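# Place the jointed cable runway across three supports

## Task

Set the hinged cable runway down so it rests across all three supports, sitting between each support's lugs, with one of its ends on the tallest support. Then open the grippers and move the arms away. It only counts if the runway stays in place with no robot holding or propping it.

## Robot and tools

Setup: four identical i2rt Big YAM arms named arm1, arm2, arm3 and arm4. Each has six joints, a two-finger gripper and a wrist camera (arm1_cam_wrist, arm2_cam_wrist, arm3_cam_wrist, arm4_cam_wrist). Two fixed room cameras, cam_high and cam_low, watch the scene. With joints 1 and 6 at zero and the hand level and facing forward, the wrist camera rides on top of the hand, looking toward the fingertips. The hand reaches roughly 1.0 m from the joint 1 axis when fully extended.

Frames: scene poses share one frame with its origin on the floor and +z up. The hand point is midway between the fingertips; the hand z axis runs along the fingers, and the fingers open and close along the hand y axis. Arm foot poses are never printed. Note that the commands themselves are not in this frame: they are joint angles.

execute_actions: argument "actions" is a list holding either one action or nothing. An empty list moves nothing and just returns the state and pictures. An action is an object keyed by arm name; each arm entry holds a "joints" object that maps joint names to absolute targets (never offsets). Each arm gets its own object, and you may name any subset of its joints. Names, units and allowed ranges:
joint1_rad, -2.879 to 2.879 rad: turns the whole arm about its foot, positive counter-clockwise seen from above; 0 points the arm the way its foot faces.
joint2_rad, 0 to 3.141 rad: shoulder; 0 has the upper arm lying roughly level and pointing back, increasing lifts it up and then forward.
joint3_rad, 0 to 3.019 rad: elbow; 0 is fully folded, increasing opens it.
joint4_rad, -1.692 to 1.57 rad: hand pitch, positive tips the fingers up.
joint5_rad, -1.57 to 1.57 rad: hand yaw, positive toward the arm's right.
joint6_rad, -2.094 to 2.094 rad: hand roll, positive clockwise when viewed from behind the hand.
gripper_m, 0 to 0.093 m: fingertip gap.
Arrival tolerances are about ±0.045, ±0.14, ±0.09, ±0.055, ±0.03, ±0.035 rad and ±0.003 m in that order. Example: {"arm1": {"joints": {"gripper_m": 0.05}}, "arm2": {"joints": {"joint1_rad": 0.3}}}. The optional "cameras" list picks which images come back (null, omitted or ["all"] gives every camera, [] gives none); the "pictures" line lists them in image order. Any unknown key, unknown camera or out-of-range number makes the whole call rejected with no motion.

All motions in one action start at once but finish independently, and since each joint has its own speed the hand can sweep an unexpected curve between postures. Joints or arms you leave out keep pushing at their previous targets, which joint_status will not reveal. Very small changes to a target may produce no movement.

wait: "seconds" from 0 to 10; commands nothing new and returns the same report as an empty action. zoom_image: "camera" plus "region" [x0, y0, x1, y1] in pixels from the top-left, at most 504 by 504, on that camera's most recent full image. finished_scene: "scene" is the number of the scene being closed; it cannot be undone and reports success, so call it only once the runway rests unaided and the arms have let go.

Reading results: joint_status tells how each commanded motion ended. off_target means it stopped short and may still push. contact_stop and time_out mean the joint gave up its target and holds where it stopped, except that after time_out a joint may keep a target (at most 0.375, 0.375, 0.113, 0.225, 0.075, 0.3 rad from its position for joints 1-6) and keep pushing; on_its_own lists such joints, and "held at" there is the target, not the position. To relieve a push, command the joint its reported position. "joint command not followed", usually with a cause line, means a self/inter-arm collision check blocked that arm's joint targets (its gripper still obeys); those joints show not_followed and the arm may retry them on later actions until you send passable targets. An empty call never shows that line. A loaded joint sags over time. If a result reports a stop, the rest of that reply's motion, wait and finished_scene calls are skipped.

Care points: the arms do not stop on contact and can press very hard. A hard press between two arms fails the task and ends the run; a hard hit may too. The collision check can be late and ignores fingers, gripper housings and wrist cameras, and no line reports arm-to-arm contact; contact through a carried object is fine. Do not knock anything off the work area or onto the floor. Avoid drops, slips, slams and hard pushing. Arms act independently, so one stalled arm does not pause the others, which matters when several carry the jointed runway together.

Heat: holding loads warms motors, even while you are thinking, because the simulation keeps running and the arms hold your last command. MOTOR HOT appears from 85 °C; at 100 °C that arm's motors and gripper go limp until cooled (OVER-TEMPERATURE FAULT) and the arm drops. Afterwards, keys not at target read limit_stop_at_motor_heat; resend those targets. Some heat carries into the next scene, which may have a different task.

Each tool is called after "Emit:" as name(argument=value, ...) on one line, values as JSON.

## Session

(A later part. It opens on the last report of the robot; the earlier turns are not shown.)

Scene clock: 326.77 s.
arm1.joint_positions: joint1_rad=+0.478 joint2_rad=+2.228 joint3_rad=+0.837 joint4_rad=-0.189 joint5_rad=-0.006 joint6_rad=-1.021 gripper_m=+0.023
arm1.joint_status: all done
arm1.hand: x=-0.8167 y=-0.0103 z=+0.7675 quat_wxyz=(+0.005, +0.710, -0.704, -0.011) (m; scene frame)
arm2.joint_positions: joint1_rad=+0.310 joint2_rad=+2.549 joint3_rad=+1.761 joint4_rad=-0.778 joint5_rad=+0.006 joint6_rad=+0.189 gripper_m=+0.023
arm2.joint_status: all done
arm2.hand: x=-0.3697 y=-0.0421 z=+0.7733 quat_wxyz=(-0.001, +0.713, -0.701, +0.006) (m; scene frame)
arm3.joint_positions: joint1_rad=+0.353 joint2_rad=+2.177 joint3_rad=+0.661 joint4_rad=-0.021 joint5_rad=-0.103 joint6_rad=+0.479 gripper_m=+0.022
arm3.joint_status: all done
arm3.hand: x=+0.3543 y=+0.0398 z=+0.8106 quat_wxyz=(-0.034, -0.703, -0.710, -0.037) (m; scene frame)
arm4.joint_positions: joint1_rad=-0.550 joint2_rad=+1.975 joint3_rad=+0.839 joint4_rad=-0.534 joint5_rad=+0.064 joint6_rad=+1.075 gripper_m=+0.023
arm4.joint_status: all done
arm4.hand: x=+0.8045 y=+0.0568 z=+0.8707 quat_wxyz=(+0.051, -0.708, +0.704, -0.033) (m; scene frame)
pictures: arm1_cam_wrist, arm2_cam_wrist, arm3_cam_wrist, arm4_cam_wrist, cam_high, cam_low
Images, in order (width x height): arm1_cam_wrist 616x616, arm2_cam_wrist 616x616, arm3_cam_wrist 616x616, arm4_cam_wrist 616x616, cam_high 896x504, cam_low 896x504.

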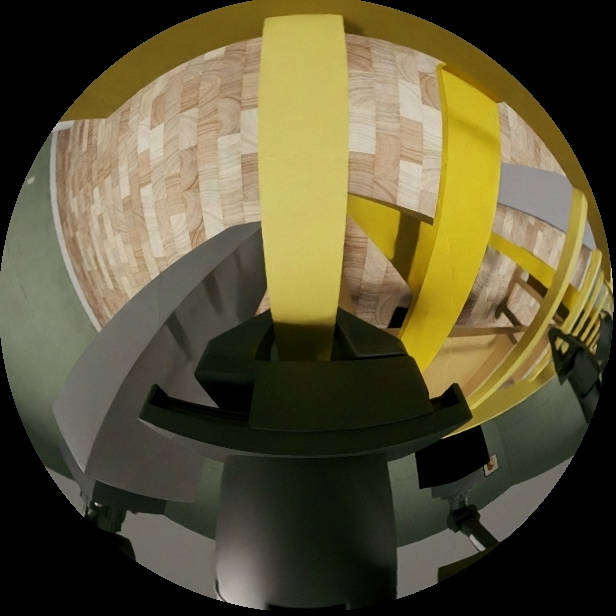

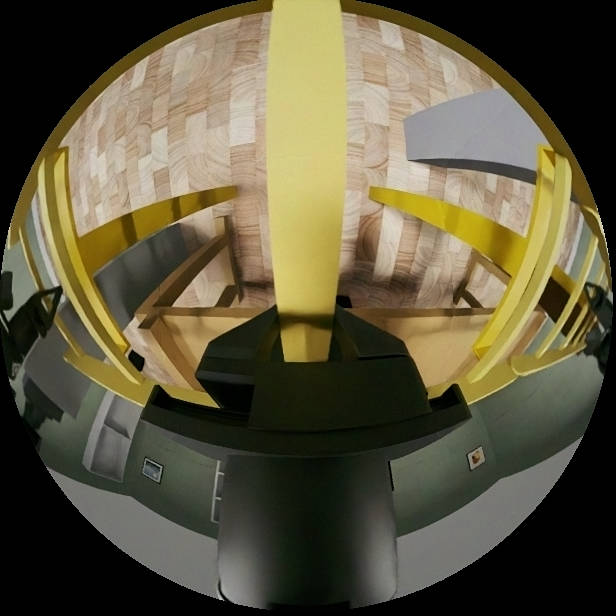

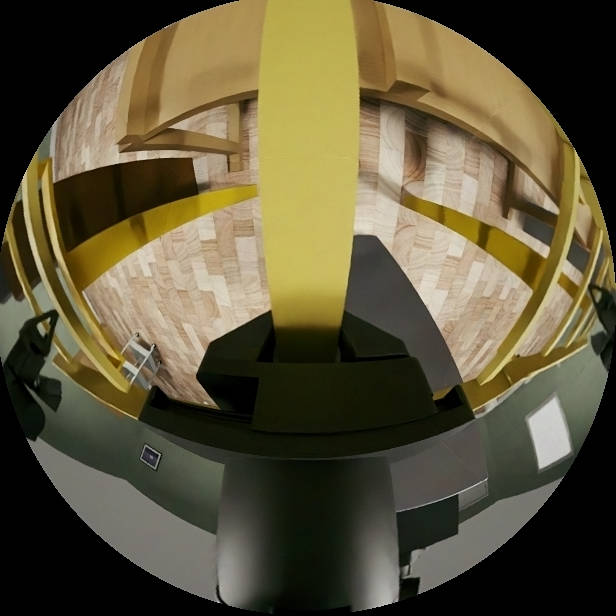

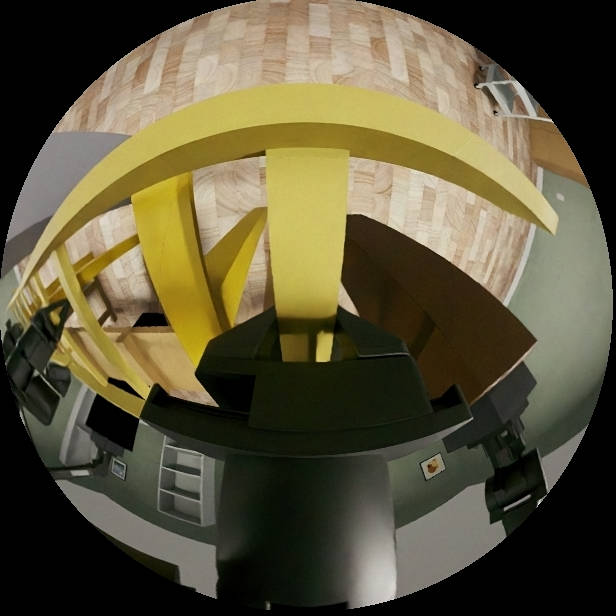

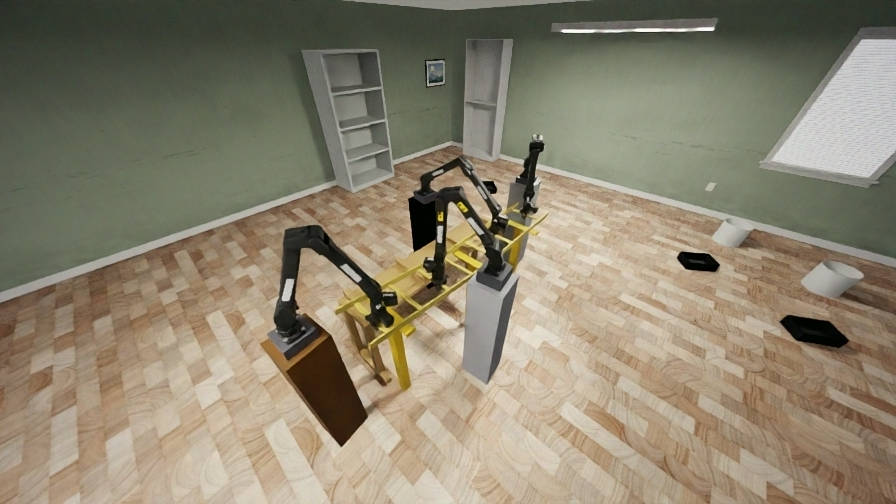

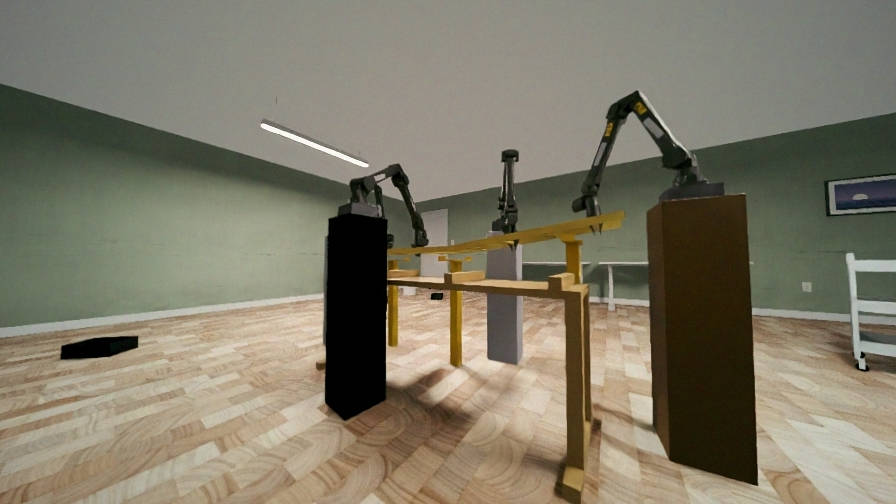

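Emit:
execute_actions(actions=[{"arm1":{"joints":{"joint2_rad":2.29,"joint3_rad":0.904,"joint4_rad":-0.096}},"arm2":{"joints":{"joint2_rad":2.555,"joint3_rad":1.872,"joint4_rad":-0.75}},"arm3":{"joints":{"joint2_rad":2.197,"joint3_rad":0.715,"joint4_rad":0.09}},"arm4":{"joints":{"joint2_rad":2.09,"joint3_rad":0.90,"joint4_rad":-0.425}}}], cameras=["cam_low","arm1_cam_wrist","arm4_cam_wrist","arm2_cam_wrist"])

Emit:
zoom_image(camera="cam_low", region=[380, 190, 640, 290])

Scene clock: 341.17 s.
arm1.joint_positions: joint1_rad=+0.482 joint2_rad=+2.316 joint3_rad=+0.866 joint4_rad=-0.121 joint5_rad=+0.002 joint6_rad=-1.011 gripper_m=+0.023
arm1.joint_status: all done
arm1.hand: x=-0.8159 y=-0.0094 z=+0.7381 quat_wxyz=(+0.002, +0.708, -0.707, -0.006) (m; scene frame)
arm2.joint_positions: joint1_rad=+0.309 joint2_rad=+2.607 joint3_rad=+1.790 joint4_rad=-0.757 joint5_rad=-0.003 joint6_rad=+0.193 gripper_m=+0.023
arm2.joint_status: all done
arm2.hand: x=-0.3703 y=-0.0437 z=+0.7452 quat_wxyz=(+0.004, +0.712, -0.703, +0.006) (m; scene frame)
arm3.joint_positions: joint1_rad=+0.353 joint2_rad=+2.303 joint3_rad=+0.707 joint4_rad=+0.076 joint5_rad=-0.095 joint6_rad=+0.482 gripper_m=+0.022
arm3.joint_status: all done
arm3.hand: x=+0.3555 y=+0.0335 z=+0.7739 quat_wxyz=(-0.041, -0.704, -0.709, -0.030) (m; scene frame)
arm4.joint_positions: joint1_rad=-0.544 joint2_rad=+2.109 joint3_rad=+0.861 joint4_rad=-0.448 joint5_rad=+0.044 joint6_rad=+1.082 gripper_m=+0.023
arm4.joint_status: all done
arm4.hand: x=+0.8065 y=+0.0503 z=+0.8244 quat_wxyz=(+0.045, -0.707, +0.704, -0.048) (m; scene frame)
pictures: arm1_cam_wrist, arm2_cam_wrist, arm4_cam_wrist, cam_low
Images, in order (width x height): arm1_cam_wrist 616x616, arm2_cam_wrist 616x616, arm4_cam_wrist 616x616, cam_low 896x504.

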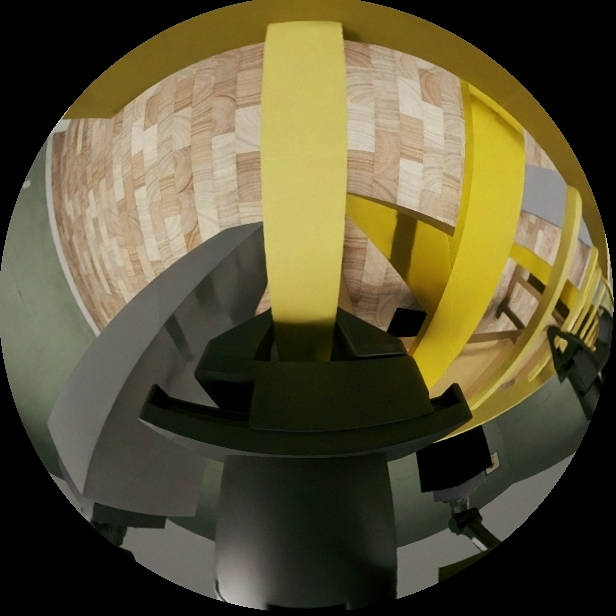

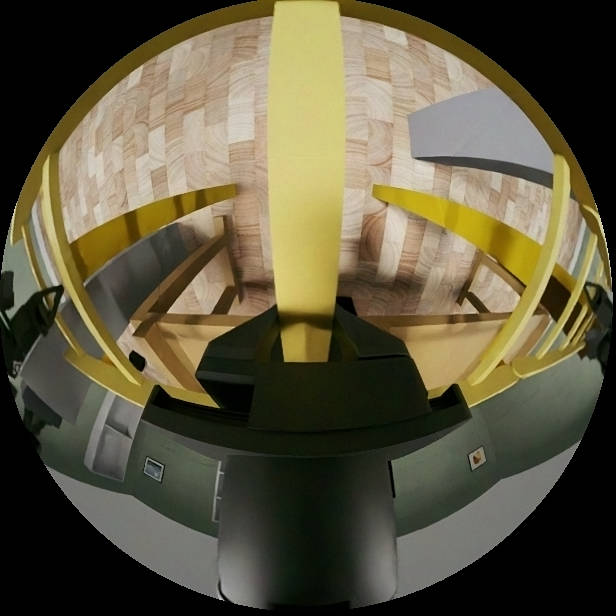

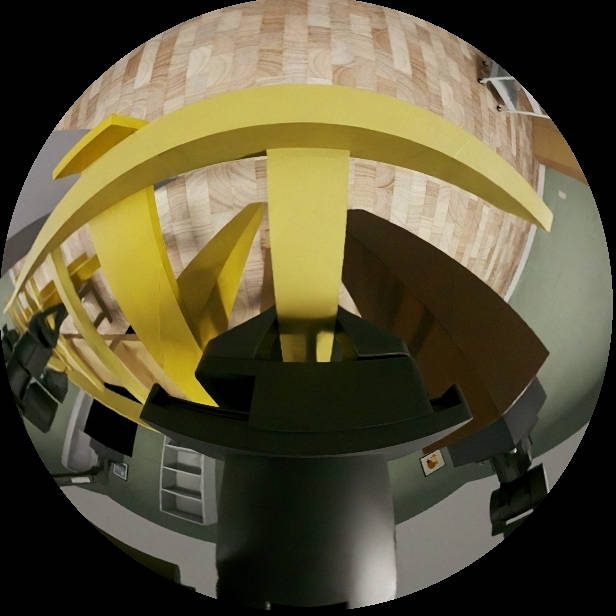

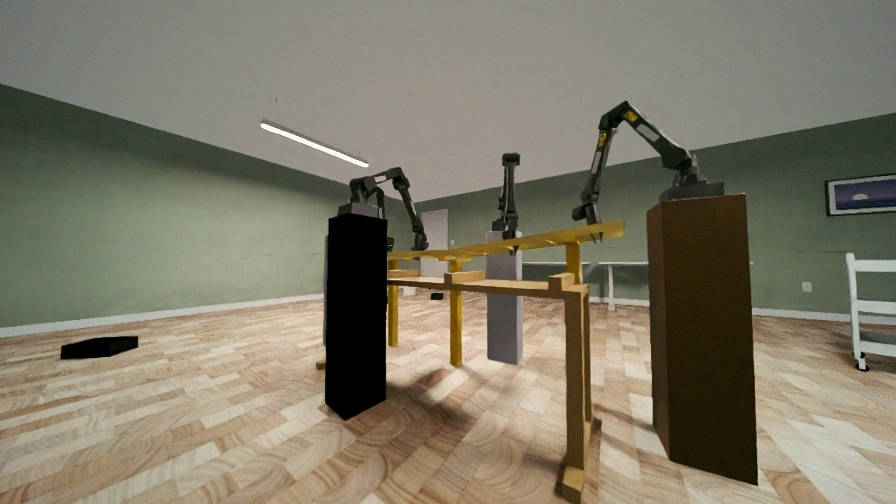

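Region (380, 190, 640, 290) of cam_low's 896x504 image, scaled by 1.938, with more detail than that image has; it fills the top 194 rows of this view, and the rest is white.

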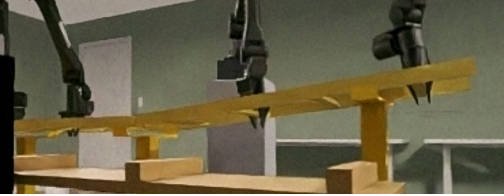

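Emit:
execute_actions(actions=[{"arm1":{"joints":{"joint2_rad":2.335,"joint3_rad":0.89,"joint4_rad":-0.085}},"arm2":{"joints":{"joint2_rad":2.615,"joint3_rad":1.84,"joint4_rad":-0.74}},"arm3":{"joints":{"joint2_rad":2.28,"joint3_rad":0.72,"joint4_rad":0.10}},"arm4":{"joints":{"joint2_rad":2.125,"joint3_rad":0.885,"joint4_rad":-0.425}}}], cameras=["cam_low","cam_high","arm3_cam_wrist"])

Emit:
zoom_image(camera="cam_low", region=[380, 210, 520, 280])

Emit:
zoom_image(camera="cam_low", region=[520, 200, 650, 270])

Emit:
zoom_image(camera="cam_high", region=[330, 270, 450, 360])

Scene clock: 346.70 s.
arm1.joint_positions: joint1_rad=+0.482 joint2_rad=+2.318 joint3_rad=+0.866 joint4_rad=-0.119 joint5_rad=+0.002 joint6_rad=-1.010 gripper_m=+0.023
arm1.joint_status: all done
arm1.hand: x=-0.8163 y=-0.0098 z=+0.7371 quat_wxyz=(+0.002, +0.707, -0.707, -0.006) (m; scene frame)
arm2.joint_positions: joint1_rad=+0.309 joint2_rad=+2.610 joint3_rad=+1.790 joint4_rad=-0.757 joint5_rad=-0.003 joint6_rad=+0.193 gripper_m=+0.023
arm2.joint_status: all done
arm2.hand: x=-0.3701 y=-0.0449 z=+0.7433 quat_wxyz=(+0.005, +0.712, -0.703, +0.008) (m; scene frame)
arm3.joint_positions: joint1_rad=+0.353 joint2_rad=+2.309 joint3_rad=+0.707 joint4_rad=+0.080 joint5_rad=-0.095 joint6_rad=+0.482 gripper_m=+0.022
arm3.joint_status: all done
arm3.hand: x=+0.3550 y=+0.0344 z=+0.7722 quat_wxyz=(-0.040, -0.704, -0.709, -0.030) (m; scene frame)
arm4.joint_positions: joint1_rad=-0.544 joint2_rad=+2.112 joint3_rad=+0.861 joint4_rad=-0.447 joint5_rad=+0.044 joint6_rad=+1.082 gripper_m=+0.023
arm4.joint_status: all done
arm4.hand: x=+0.8073 y=+0.0499 z=+0.8233 quat_wxyz=(+0.045, -0.707, +0.704, -0.050) (m; scene frame)
pictures: arm3_cam_wrist, cam_high, cam_low
Images, in order (width x height): arm3_cam_wrist 616x616, cam_high 896x504, cam_low 896x504.

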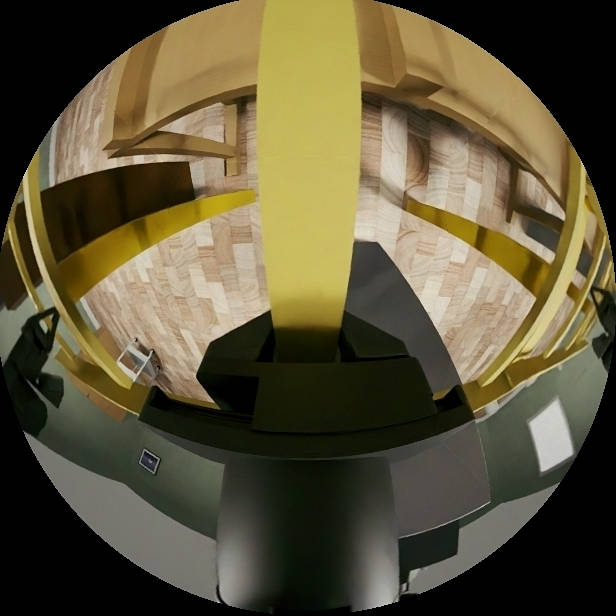

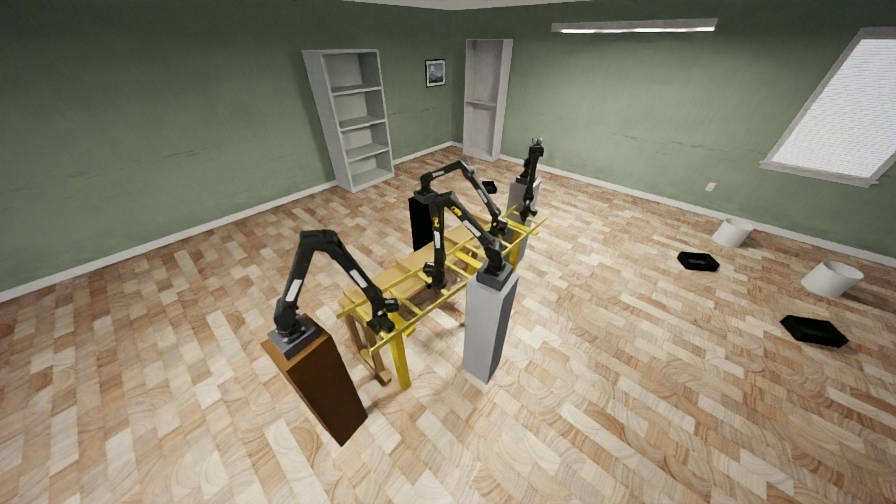

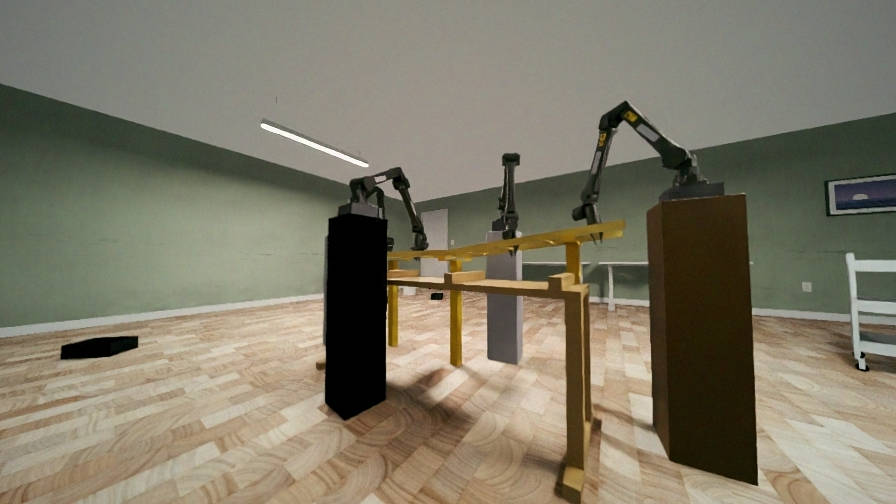

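Region (380, 210, 520, 280) of cam_low's 896x504 image, scaled by 3.600, with more detail than that image has.

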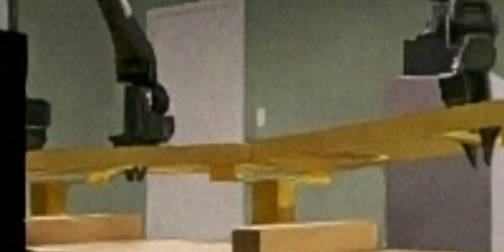

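Region (520, 200, 650, 270) of cam_low's 896x504 image, scaled by 3.877, with more detail than that image has; it fills the top 271 rows of this view, and the rest is white.

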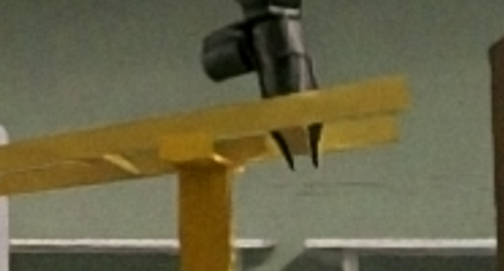

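Region (330, 270, 450, 360) of cam_high's 896x504 image, scaled by 4.200, with more detail than that image has; it fills the top 378 rows of this view, and the rest is white.

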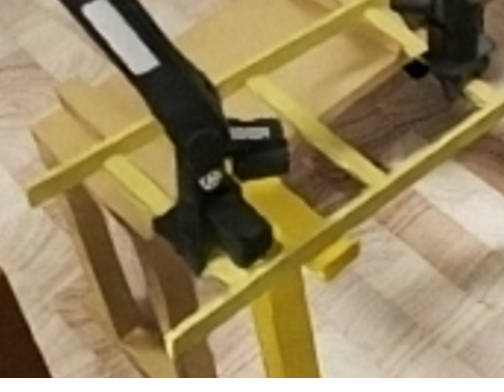

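Emit:
zoom_image(camera="cam_low", region=[425, 240, 485, 275])

Emit:
zoom_image(camera="cam_low", region=[382, 240, 432, 275])

Emit:
zoom_image(camera="cam_high", region=[430, 220, 510, 290])

Region (425, 240, 485, 275) of cam_low's 896x504 image, scaled by 8.400, with more detail than that image has; it fills the top 294 rows of this view, and the rest is white.

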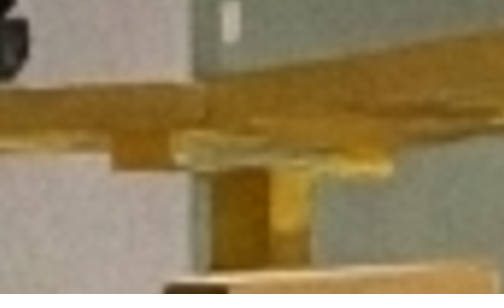

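Region (382, 240, 432, 275) of cam_low's 896x504 image, scaled by 10.080, with more detail than that image has; it fills the top 353 rows of this view, and the rest is white.

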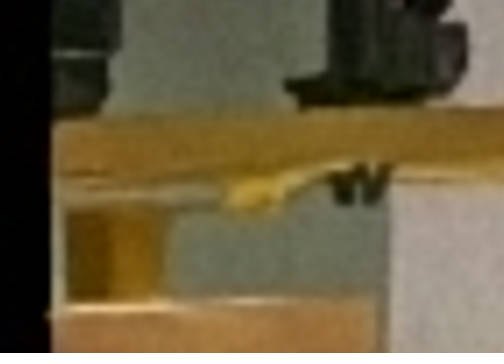

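Region (430, 220, 510, 290) of cam_high's 896x504 image, scaled by 6.300, with more detail than that image has; it fills the top 441 rows of this view, and the rest is white.

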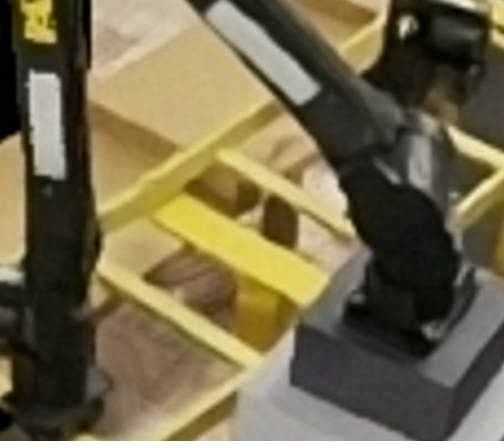

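Emit:
execute_actions(actions=[{"arm1":{"joints":{"joint2_rad":2.318,"joint3_rad":0.87,"joint4_rad":-0.115}},"arm2":{"joints":{"joint1_rad":0.305,"joint2_rad":2.61,"joint3_rad":1.815,"joint4_rad":-0.755}},"arm3":{"joints":{"joint1_rad":0.353,"joint2_rad":2.309,"joint3_rad":0.71,"joint4_rad":0.085}},"arm4":{"joints":{"joint1_rad":-0.544,"joint2_rad":2.112,"joint3_rad":0.868,"joint4_rad":-0.445}}}], cameras=[])

Emit:
execute_actions(actions=[{"arm1":{"joints":{"gripper_m":0.07}},"arm2":{"joints":{"gripper_m":0.07}},"arm3":{"joints":{"gripper_m":0.07}},"arm4":{"joints":{"gripper_m":0.07}}}])

Scene clock: 355.73 s.
arm1.joint_positions: joint1_rad=+0.482 joint2_rad=+2.318 joint3_rad=+0.866 joint4_rad=-0.120 joint5_rad=+0.002 joint6_rad=-1.010 gripper_m=+0.023
arm1.joint_status: all done
arm1.hand: x=-0.8165 y=-0.0099 z=+0.7371 quat_wxyz=(+0.003, +0.707, -0.707, -0.006) (m; scene frame)
arm2.joint_positions: joint1_rad=+0.309 joint2_rad=+2.610 joint3_rad=+1.790 joint4_rad=-0.758 joint5_rad=-0.003 joint6_rad=+0.193 gripper_m=+0.023
arm2.joint_status: all done
arm2.hand: x=-0.3701 y=-0.0449 z=+0.7433 quat_wxyz=(+0.005, +0.712, -0.703, +0.008) (m; scene frame)
arm3.joint_positions: joint1_rad=+0.354 joint2_rad=+2.310 joint3_rad=+0.707 joint4_rad=+0.080 joint5_rad=-0.095 joint6_rad=+0.482 gripper_m=+0.022
arm3.joint_status: all done
arm3.hand: x=+0.3549 y=+0.0350 z=+0.7717 quat_wxyz=(-0.039, -0.703, -0.709, -0.031) (m; scene frame)
arm4.joint_positions: joint1_rad=-0.544 joint2_rad=+2.111 joint3_rad=+0.861 joint4_rad=-0.447 joint5_rad=+0.044 joint6_rad=+1.082 gripper_m=+0.023
arm4.joint_status: all done
arm4.hand: x=+0.8074 y=+0.0498 z=+0.8234 quat_wxyz=(+0.045, -0.707, +0.704, -0.050) (m; scene frame)
pictures: none
No camera images: the call's "cameras" was empty. Leave "cameras" out to get every camera's image.

Scene clock: 356.50 s.
arm1.joint_positions: joint1_rad=+0.482 joint2_rad=+2.318 joint3_rad=+0.866 joint4_rad=-0.120 joint5_rad=+0.003 joint6_rad=-1.010 gripper_m=+0.070
arm1.joint_status: all done
arm1.hand: x=-0.8165 y=-0.0099 z=+0.7371 quat_wxyz=(+0.003, +0.707, -0.707, -0.006) (m; scene frame)
arm2.joint_positions: joint1_rad=+0.309 joint2_rad=+2.610 joint3_rad=+1.791 joint4_rad=-0.758 joint5_rad=-0.002 joint6_rad=+0.193 gripper_m=+0.070
arm2.joint_status: all done
arm2.hand: x=-0.3700 y=-0.0446 z=+0.7436 quat_wxyz=(+0.005, +0.712, -0.703, +0.008) (m; scene frame)
arm3.joint_positions: joint1_rad=+0.354 joint2_rad=+2.311 joint3_rad=+0.707 joint4_rad=+0.080 joint5_rad=-0.096 joint6_rad=+0.473 gripper_m=+0.070
arm3.joint_status: all done
arm3.hand: x=+0.3550 y=+0.0352 z=+0.7716 quat_wxyz=(-0.039, -0.700, -0.712, -0.031) (m; scene frame)
arm4.joint_positions: joint1_rad=-0.544 joint2_rad=+2.111 joint3_rad=+0.861 joint4_rad=-0.447 joint5_rad=+0.048 joint6_rad=+1.082 gripper_m=+0.070
arm4.joint_status: all done
arm4.hand: x=+0.8077 y=+0.0505 z=+0.8235 quat_wxyz=(+0.048, -0.707, +0.704, -0.049) (m; scene frame)
pictures: arm1_cam_wrist, arm2_cam_wrist, arm3_cam_wrist, arm4_cam_wrist, cam_high, cam_low
Images, in order (width x height): arm1_cam_wrist 616x616, arm2_cam_wrist 616x616, arm3_cam_wrist 616x616, arm4_cam_wrist 616x616, cam_high 896x504, cam_low 896x504.

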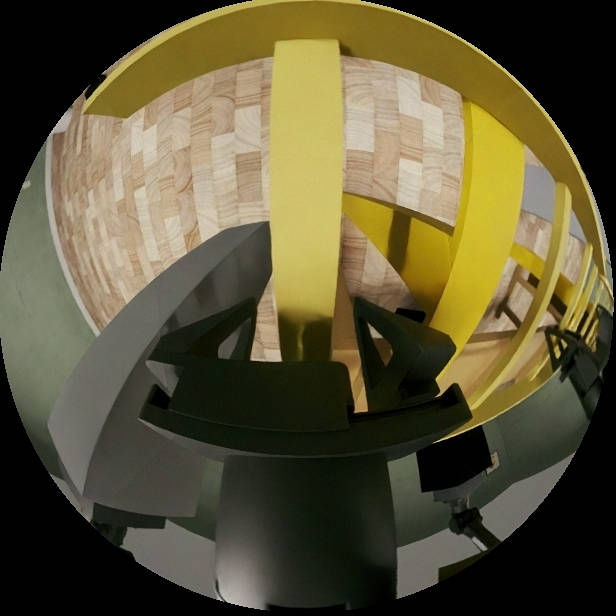

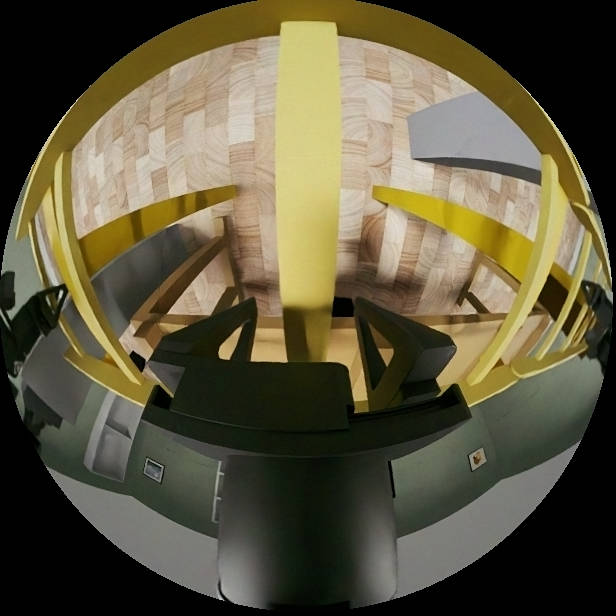

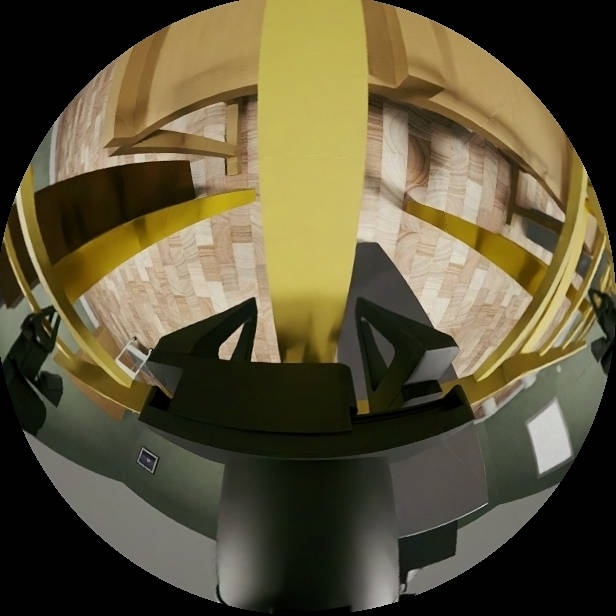

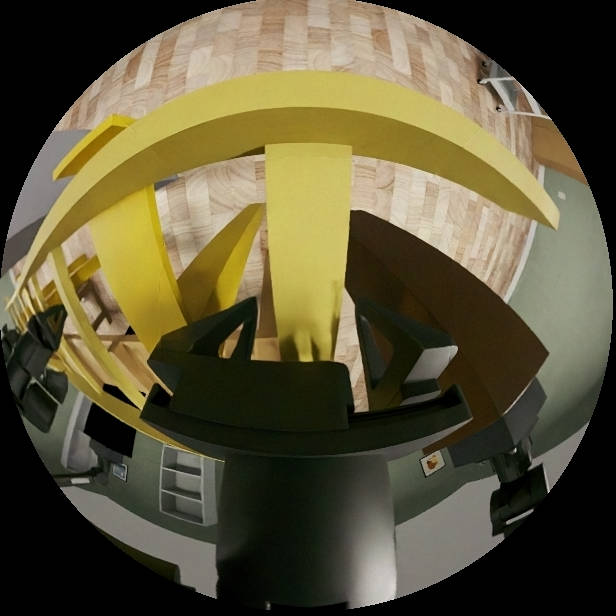

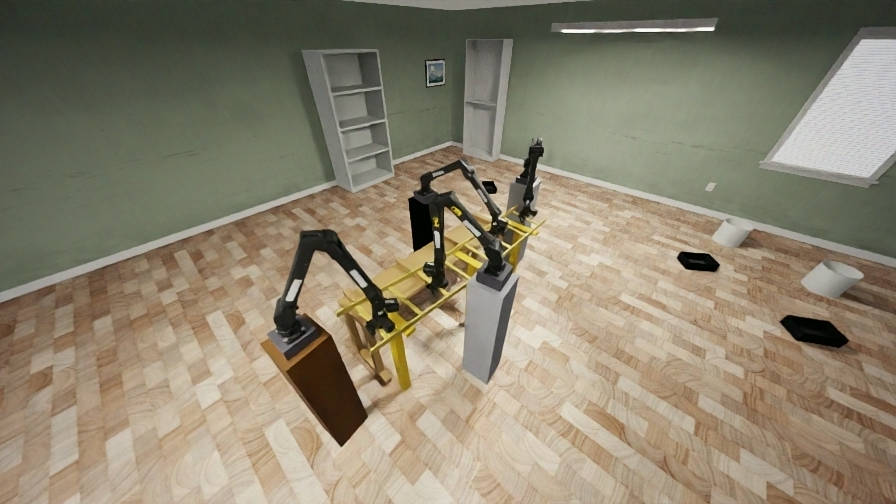

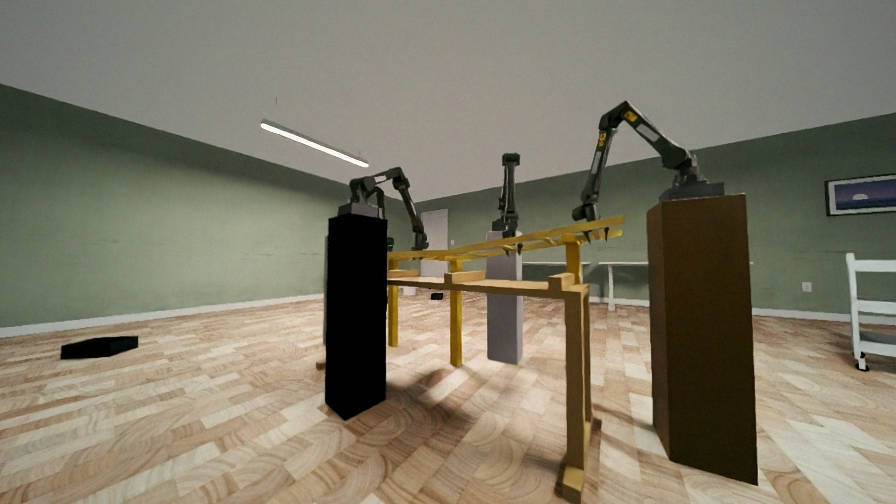

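Emit:
execute_actions(actions=[{"arm1":{"joints":{"gripper_m":0.093,"joint2_rad":2.21,"joint3_rad":0.835,"joint4_rad":-0.19}},"arm2":{"joints":{"gripper_m":0.093,"joint2_rad":2.54,"joint3_rad":1.775,"joint4_rad":-0.78}},"arm3":{"joints":{"gripper_m":0.093,"joint2_rad":2.18,"joint3_rad":0.655,"joint4_rad":-0.02}},"arm4":{"joints":{"gripper_m":0.093,"joint2_rad":2.0,"joint3_rad":0.85,"joint4_rad":-0.52}}}], cameras=[])

Emit:
execute_actions(actions=[{"arm1":{"joints":{"joint2_rad":2.06,"joint3_rad":0.81,"joint4_rad":-0.31}},"arm2":{"joints":{"joint2_rad":2.44,"joint3_rad":1.75,"joint4_rad":-0.85}},"arm3":{"joints":{"joint2_rad":2.04,"joint3_rad":0.625,"joint4_rad":-0.13}},"arm4":{"joints":{"joint2_rad":1.86,"joint3_rad":0.85,"joint4_rad":-0.65}}}], cameras=[])

Emit:
execute_actions(actions=[{"arm1":{"joints":{"joint2_rad":1.6,"joint3_rad":0.85,"joint4_rad":-0.8}},"arm2":{"joints":{"joint2_rad":1.9,"joint3_rad":1.5,"joint4_rad":-1.15}},"arm3":{"joints":{"joint2_rad":1.5,"joint3_rad":0.75,"joint4_rad":-0.75,"joint5_rad":0}},"arm4":{"joints":{"joint2_rad":1.5,"joint3_rad":0.95,"joint4_rad":-0.95,"joint5_rad":0}}}])

Scene clock: 363.33 s.
arm1.joint_positions: joint1_rad=+0.482 joint2_rad=+2.213 joint3_rad=+0.834 joint4_rad=-0.182 joint5_rad=+0.003 joint6_rad=-1.010 gripper_m=+0.093
arm1.joint_status: all done
arm1.hand: x=-0.8119 y=-0.0076 z=+0.7726 quat_wxyz=(-0.003, +0.707, -0.707, -0.005) (m; scene frame)
arm2.joint_positions: joint1_rad=+0.309 joint2_rad=+2.551 joint3_rad=+1.778 joint4_rad=-0.770 joint5_rad=-0.002 joint6_rad=+0.193 gripper_m=+0.093
arm2.joint_status: all done
arm2.hand: x=-0.3727 y=-0.0322 z=+0.7768 quat_wxyz=(-0.005, +0.712, -0.703, -0.006) (m; scene frame)
arm3.joint_positions: joint1_rad=+0.354 joint2_rad=+2.181 joint3_rad=+0.654 joint4_rad=-0.008 joint5_rad=-0.096 joint6_rad=+0.472 gripper_m=+0.093
arm3.joint_status: all done
arm3.hand: x=+0.3520 y=+0.0418 z=+0.8090 quat_wxyz=(-0.033, -0.700, -0.712, -0.033) (m; scene frame)
arm4.joint_positions: joint1_rad=-0.544 joint2_rad=+1.983 joint3_rad=+0.848 joint4_rad=-0.506 joint5_rad=+0.048 joint6_rad=+1.082 gripper_m=+0.093
arm4.joint_status: all done
arm4.hand: x=+0.7937 y=+0.0572 z=+0.8684 quat_wxyz=(+0.039, -0.708, +0.705, -0.022) (m; scene frame)
pictures: none
No camera images: the call's "cameras" was empty. Leave "cameras" out to get every camera's image.

Scene clock: 364.47 s.
arm1.joint_positions: joint1_rad=+0.482 joint2_rad=+2.055 joint3_rad=+0.809 joint4_rad=-0.301 joint5_rad=+0.003 joint6_rad=-1.010 gripper_m=+0.093
arm1.joint_status: all done
arm1.hand: x=-0.8049 y=-0.0040 z=+0.8263 quat_wxyz=(-0.010, +0.707, -0.707, -0.003) (m; scene frame)
arm2.joint_positions: joint1_rad=+0.309 joint2_rad=+2.439 joint3_rad=+1.748 joint4_rad=-0.840 joint5_rad=-0.002 joint6_rad=+0.193 gripper_m=+0.093
arm2.joint_status: all done
arm2.hand: x=-0.3740 y=-0.0267 z=+0.8388 quat_wxyz=(-0.008, +0.712, -0.702, -0.012) (m; scene frame)
arm3.joint_positions: joint1_rad=+0.354 joint2_rad=+2.038 joint3_rad=+0.624 joint4_rad=-0.118 joint5_rad=-0.096 joint6_rad=+0.472 gripper_m=+0.093
arm3.joint_status: all done
arm3.hand: x=+0.3536 y=+0.0399 z=+0.8497 quat_wxyz=(-0.036, -0.700, -0.712, -0.032) (m; scene frame)
arm4.joint_positions: joint1_rad=-0.544 joint2_rad=+1.841 joint3_rad=+0.848 joint4_rad=-0.636 joint5_rad=+0.048 joint6_rad=+1.082 gripper_m=+0.093
arm4.joint_status: all done
arm4.hand: x=+0.7909 y=+0.0579 z=+0.9217 quat_wxyz=(+0.037, -0.708, +0.705, -0.016) (m; scene frame)
pictures: none
No camera images: the call's "cameras" was empty. Leave "cameras" out to get every camera's image.

Scene clock: 365.93 s.
arm1.joint_positions: joint1_rad=+0.482 joint2_rad=+1.593 joint3_rad=+0.824 joint4_rad=-0.791 joint5_rad=+0.003 joint6_rad=-1.010 gripper_m=+0.093
arm1.joint_status: all done
arm1.hand: x=-0.8118 y=-0.0109 z=+0.9963 quat_wxyz=(-0.004, +0.707, -0.707, -0.004) (m; scene frame)
arm2.joint_positions: joint1_rad=+0.309 joint2_rad=+1.878 joint3_rad=+1.498 joint4_rad=-1.139 joint5_rad=-0.002 joint6_rad=+0.193 gripper_m=+0.093
arm2.joint_status: all done
arm2.hand: x=-0.3569 y=-0.1126 z=+1.0892 quat_wxyz=(-0.011, +0.712, -0.702, -0.016) (m; scene frame)
arm3.joint_positions: joint1_rad=+0.354 joint2_rad=+1.500 joint3_rad=+0.736 joint4_rad=-0.738 joint5_rad=-0.004 joint6_rad=+0.472 gripper_m=+0.093
arm3.joint_status: all done
arm3.hand: x=+0.3566 y=+0.0059 z=+1.0377 quat_wxyz=(-0.036, -0.701, -0.712, +0.016) (m; scene frame)
arm4.joint_positions: joint1_rad=-0.544 joint2_rad=+1.487 joint3_rad=+0.933 joint4_rad=-0.935 joint5_rad=+0.002 joint6_rad=+1.082 gripper_m=+0.093
arm4.joint_status: all done
arm4.hand: x=+0.7693 y=+0.0579 z=+1.0773 quat_wxyz=(-0.005, -0.708, +0.705, +0.044) (m; scene frame)
pictures: arm1_cam_wrist, arm2_cam_wrist, arm3_cam_wrist, arm4_cam_wrist, cam_high, cam_low
Images, in order (width x height): arm1_cam_wrist 616x616, arm2_cam_wrist 616x616, arm3_cam_wrist 616x616, arm4_cam_wrist 616x616, cam_high 896x504, cam_low 896x504.

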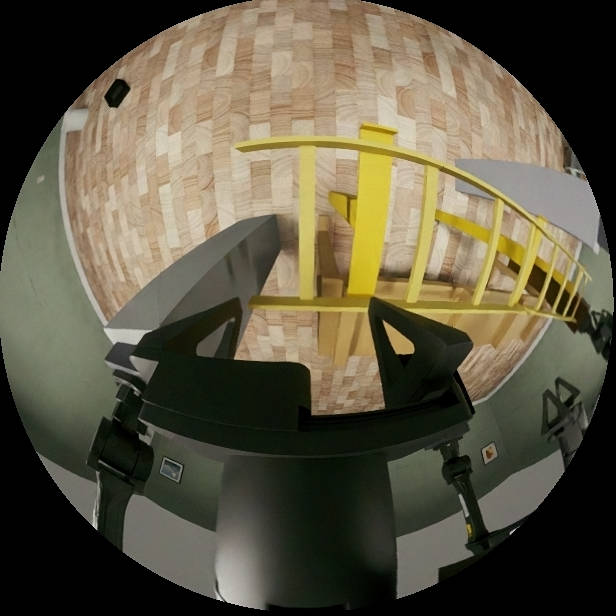

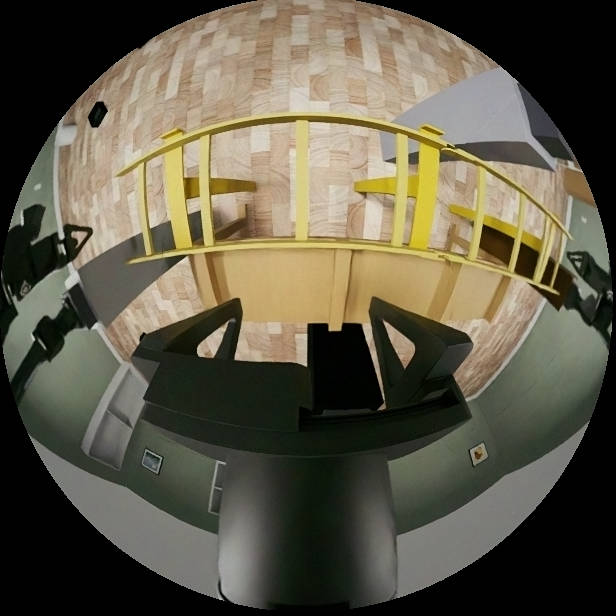

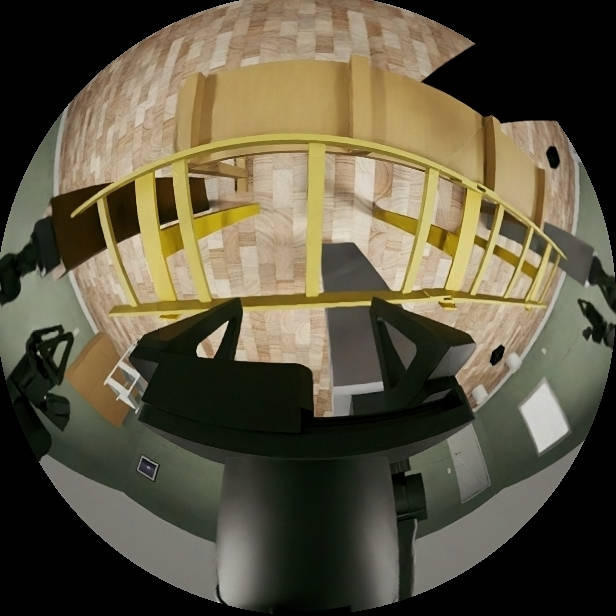

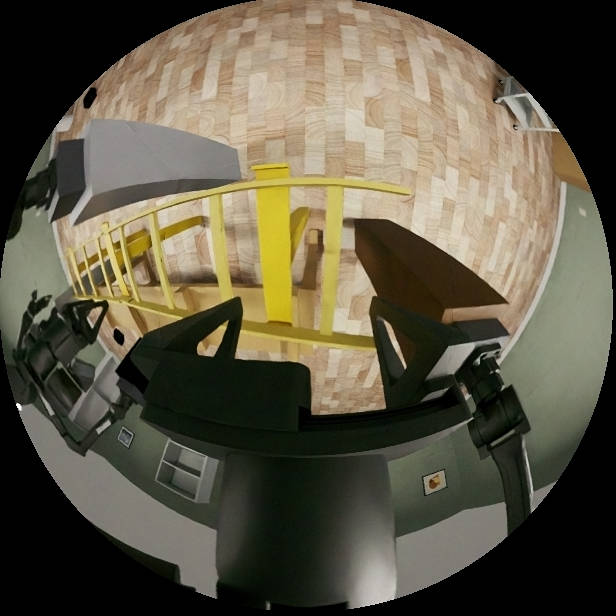

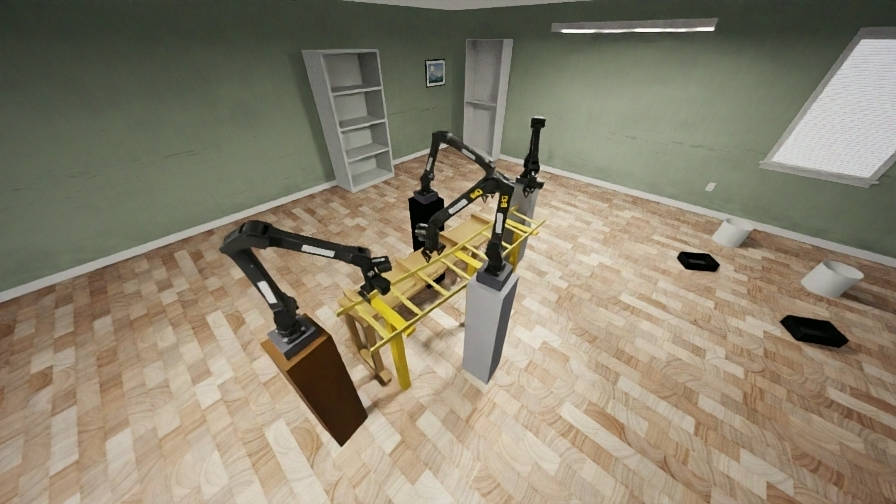

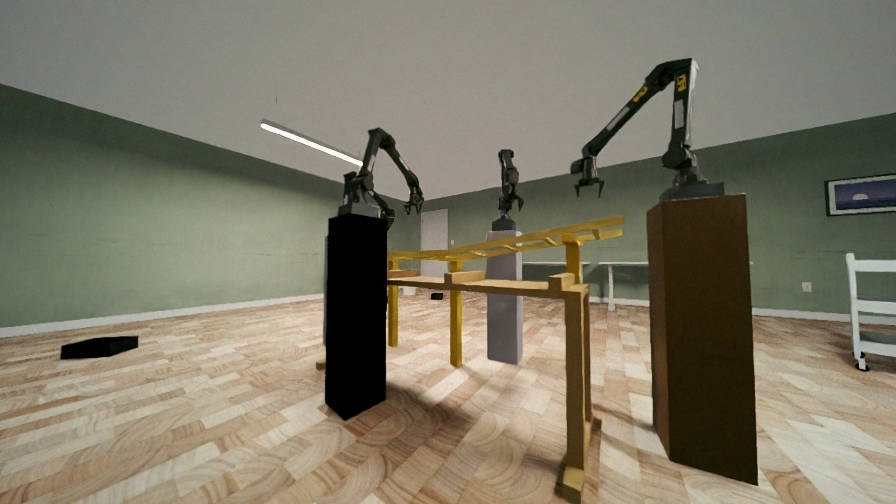

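Emit:
zoom_image(camera="arm1_cam_wrist", region=[310, 110, 460, 320])

Emit:
zoom_image(camera="arm2_cam_wrist", region=[360, 110, 500, 290])

Emit:
zoom_image(camera="arm4_cam_wrist", region=[210, 150, 350, 360])

Emit:
zoom_image(camera="cam_low", region=[520, 200, 650, 270])

Region (310, 110, 460, 320) of arm1_cam_wrist's 616x616 image, scaled by 2.400, with more detail than that image has; it fills the left 360 columns of this view, and the rest is white.

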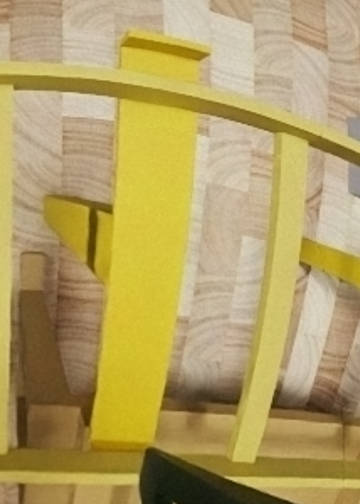

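Region (360, 110, 500, 290) of arm2_cam_wrist's 616x616 image, scaled by 2.800, with more detail than that image has.

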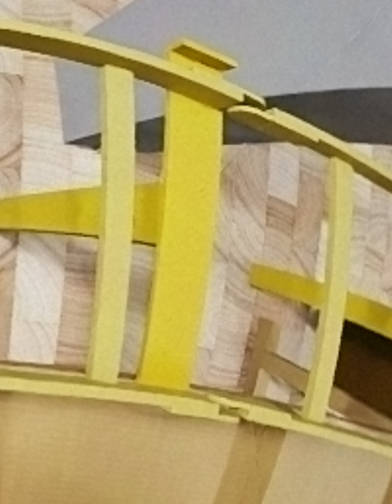

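Region (210, 150, 350, 360) of arm4_cam_wrist's 616x616 image, scaled by 2.400, with more detail than that image has.

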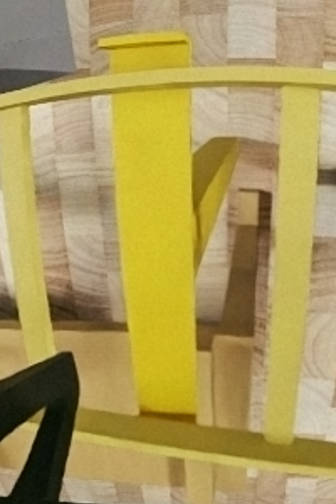

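Region (520, 200, 650, 270) of cam_low's 896x504 image, scaled by 3.877, with more detail than that image has; it fills the top 271 rows of this view, and the rest is white.

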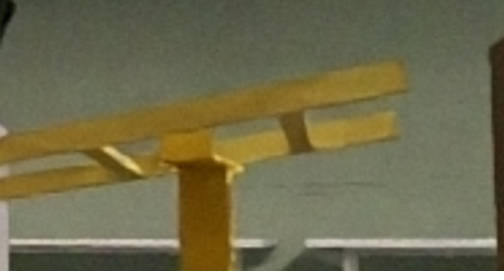

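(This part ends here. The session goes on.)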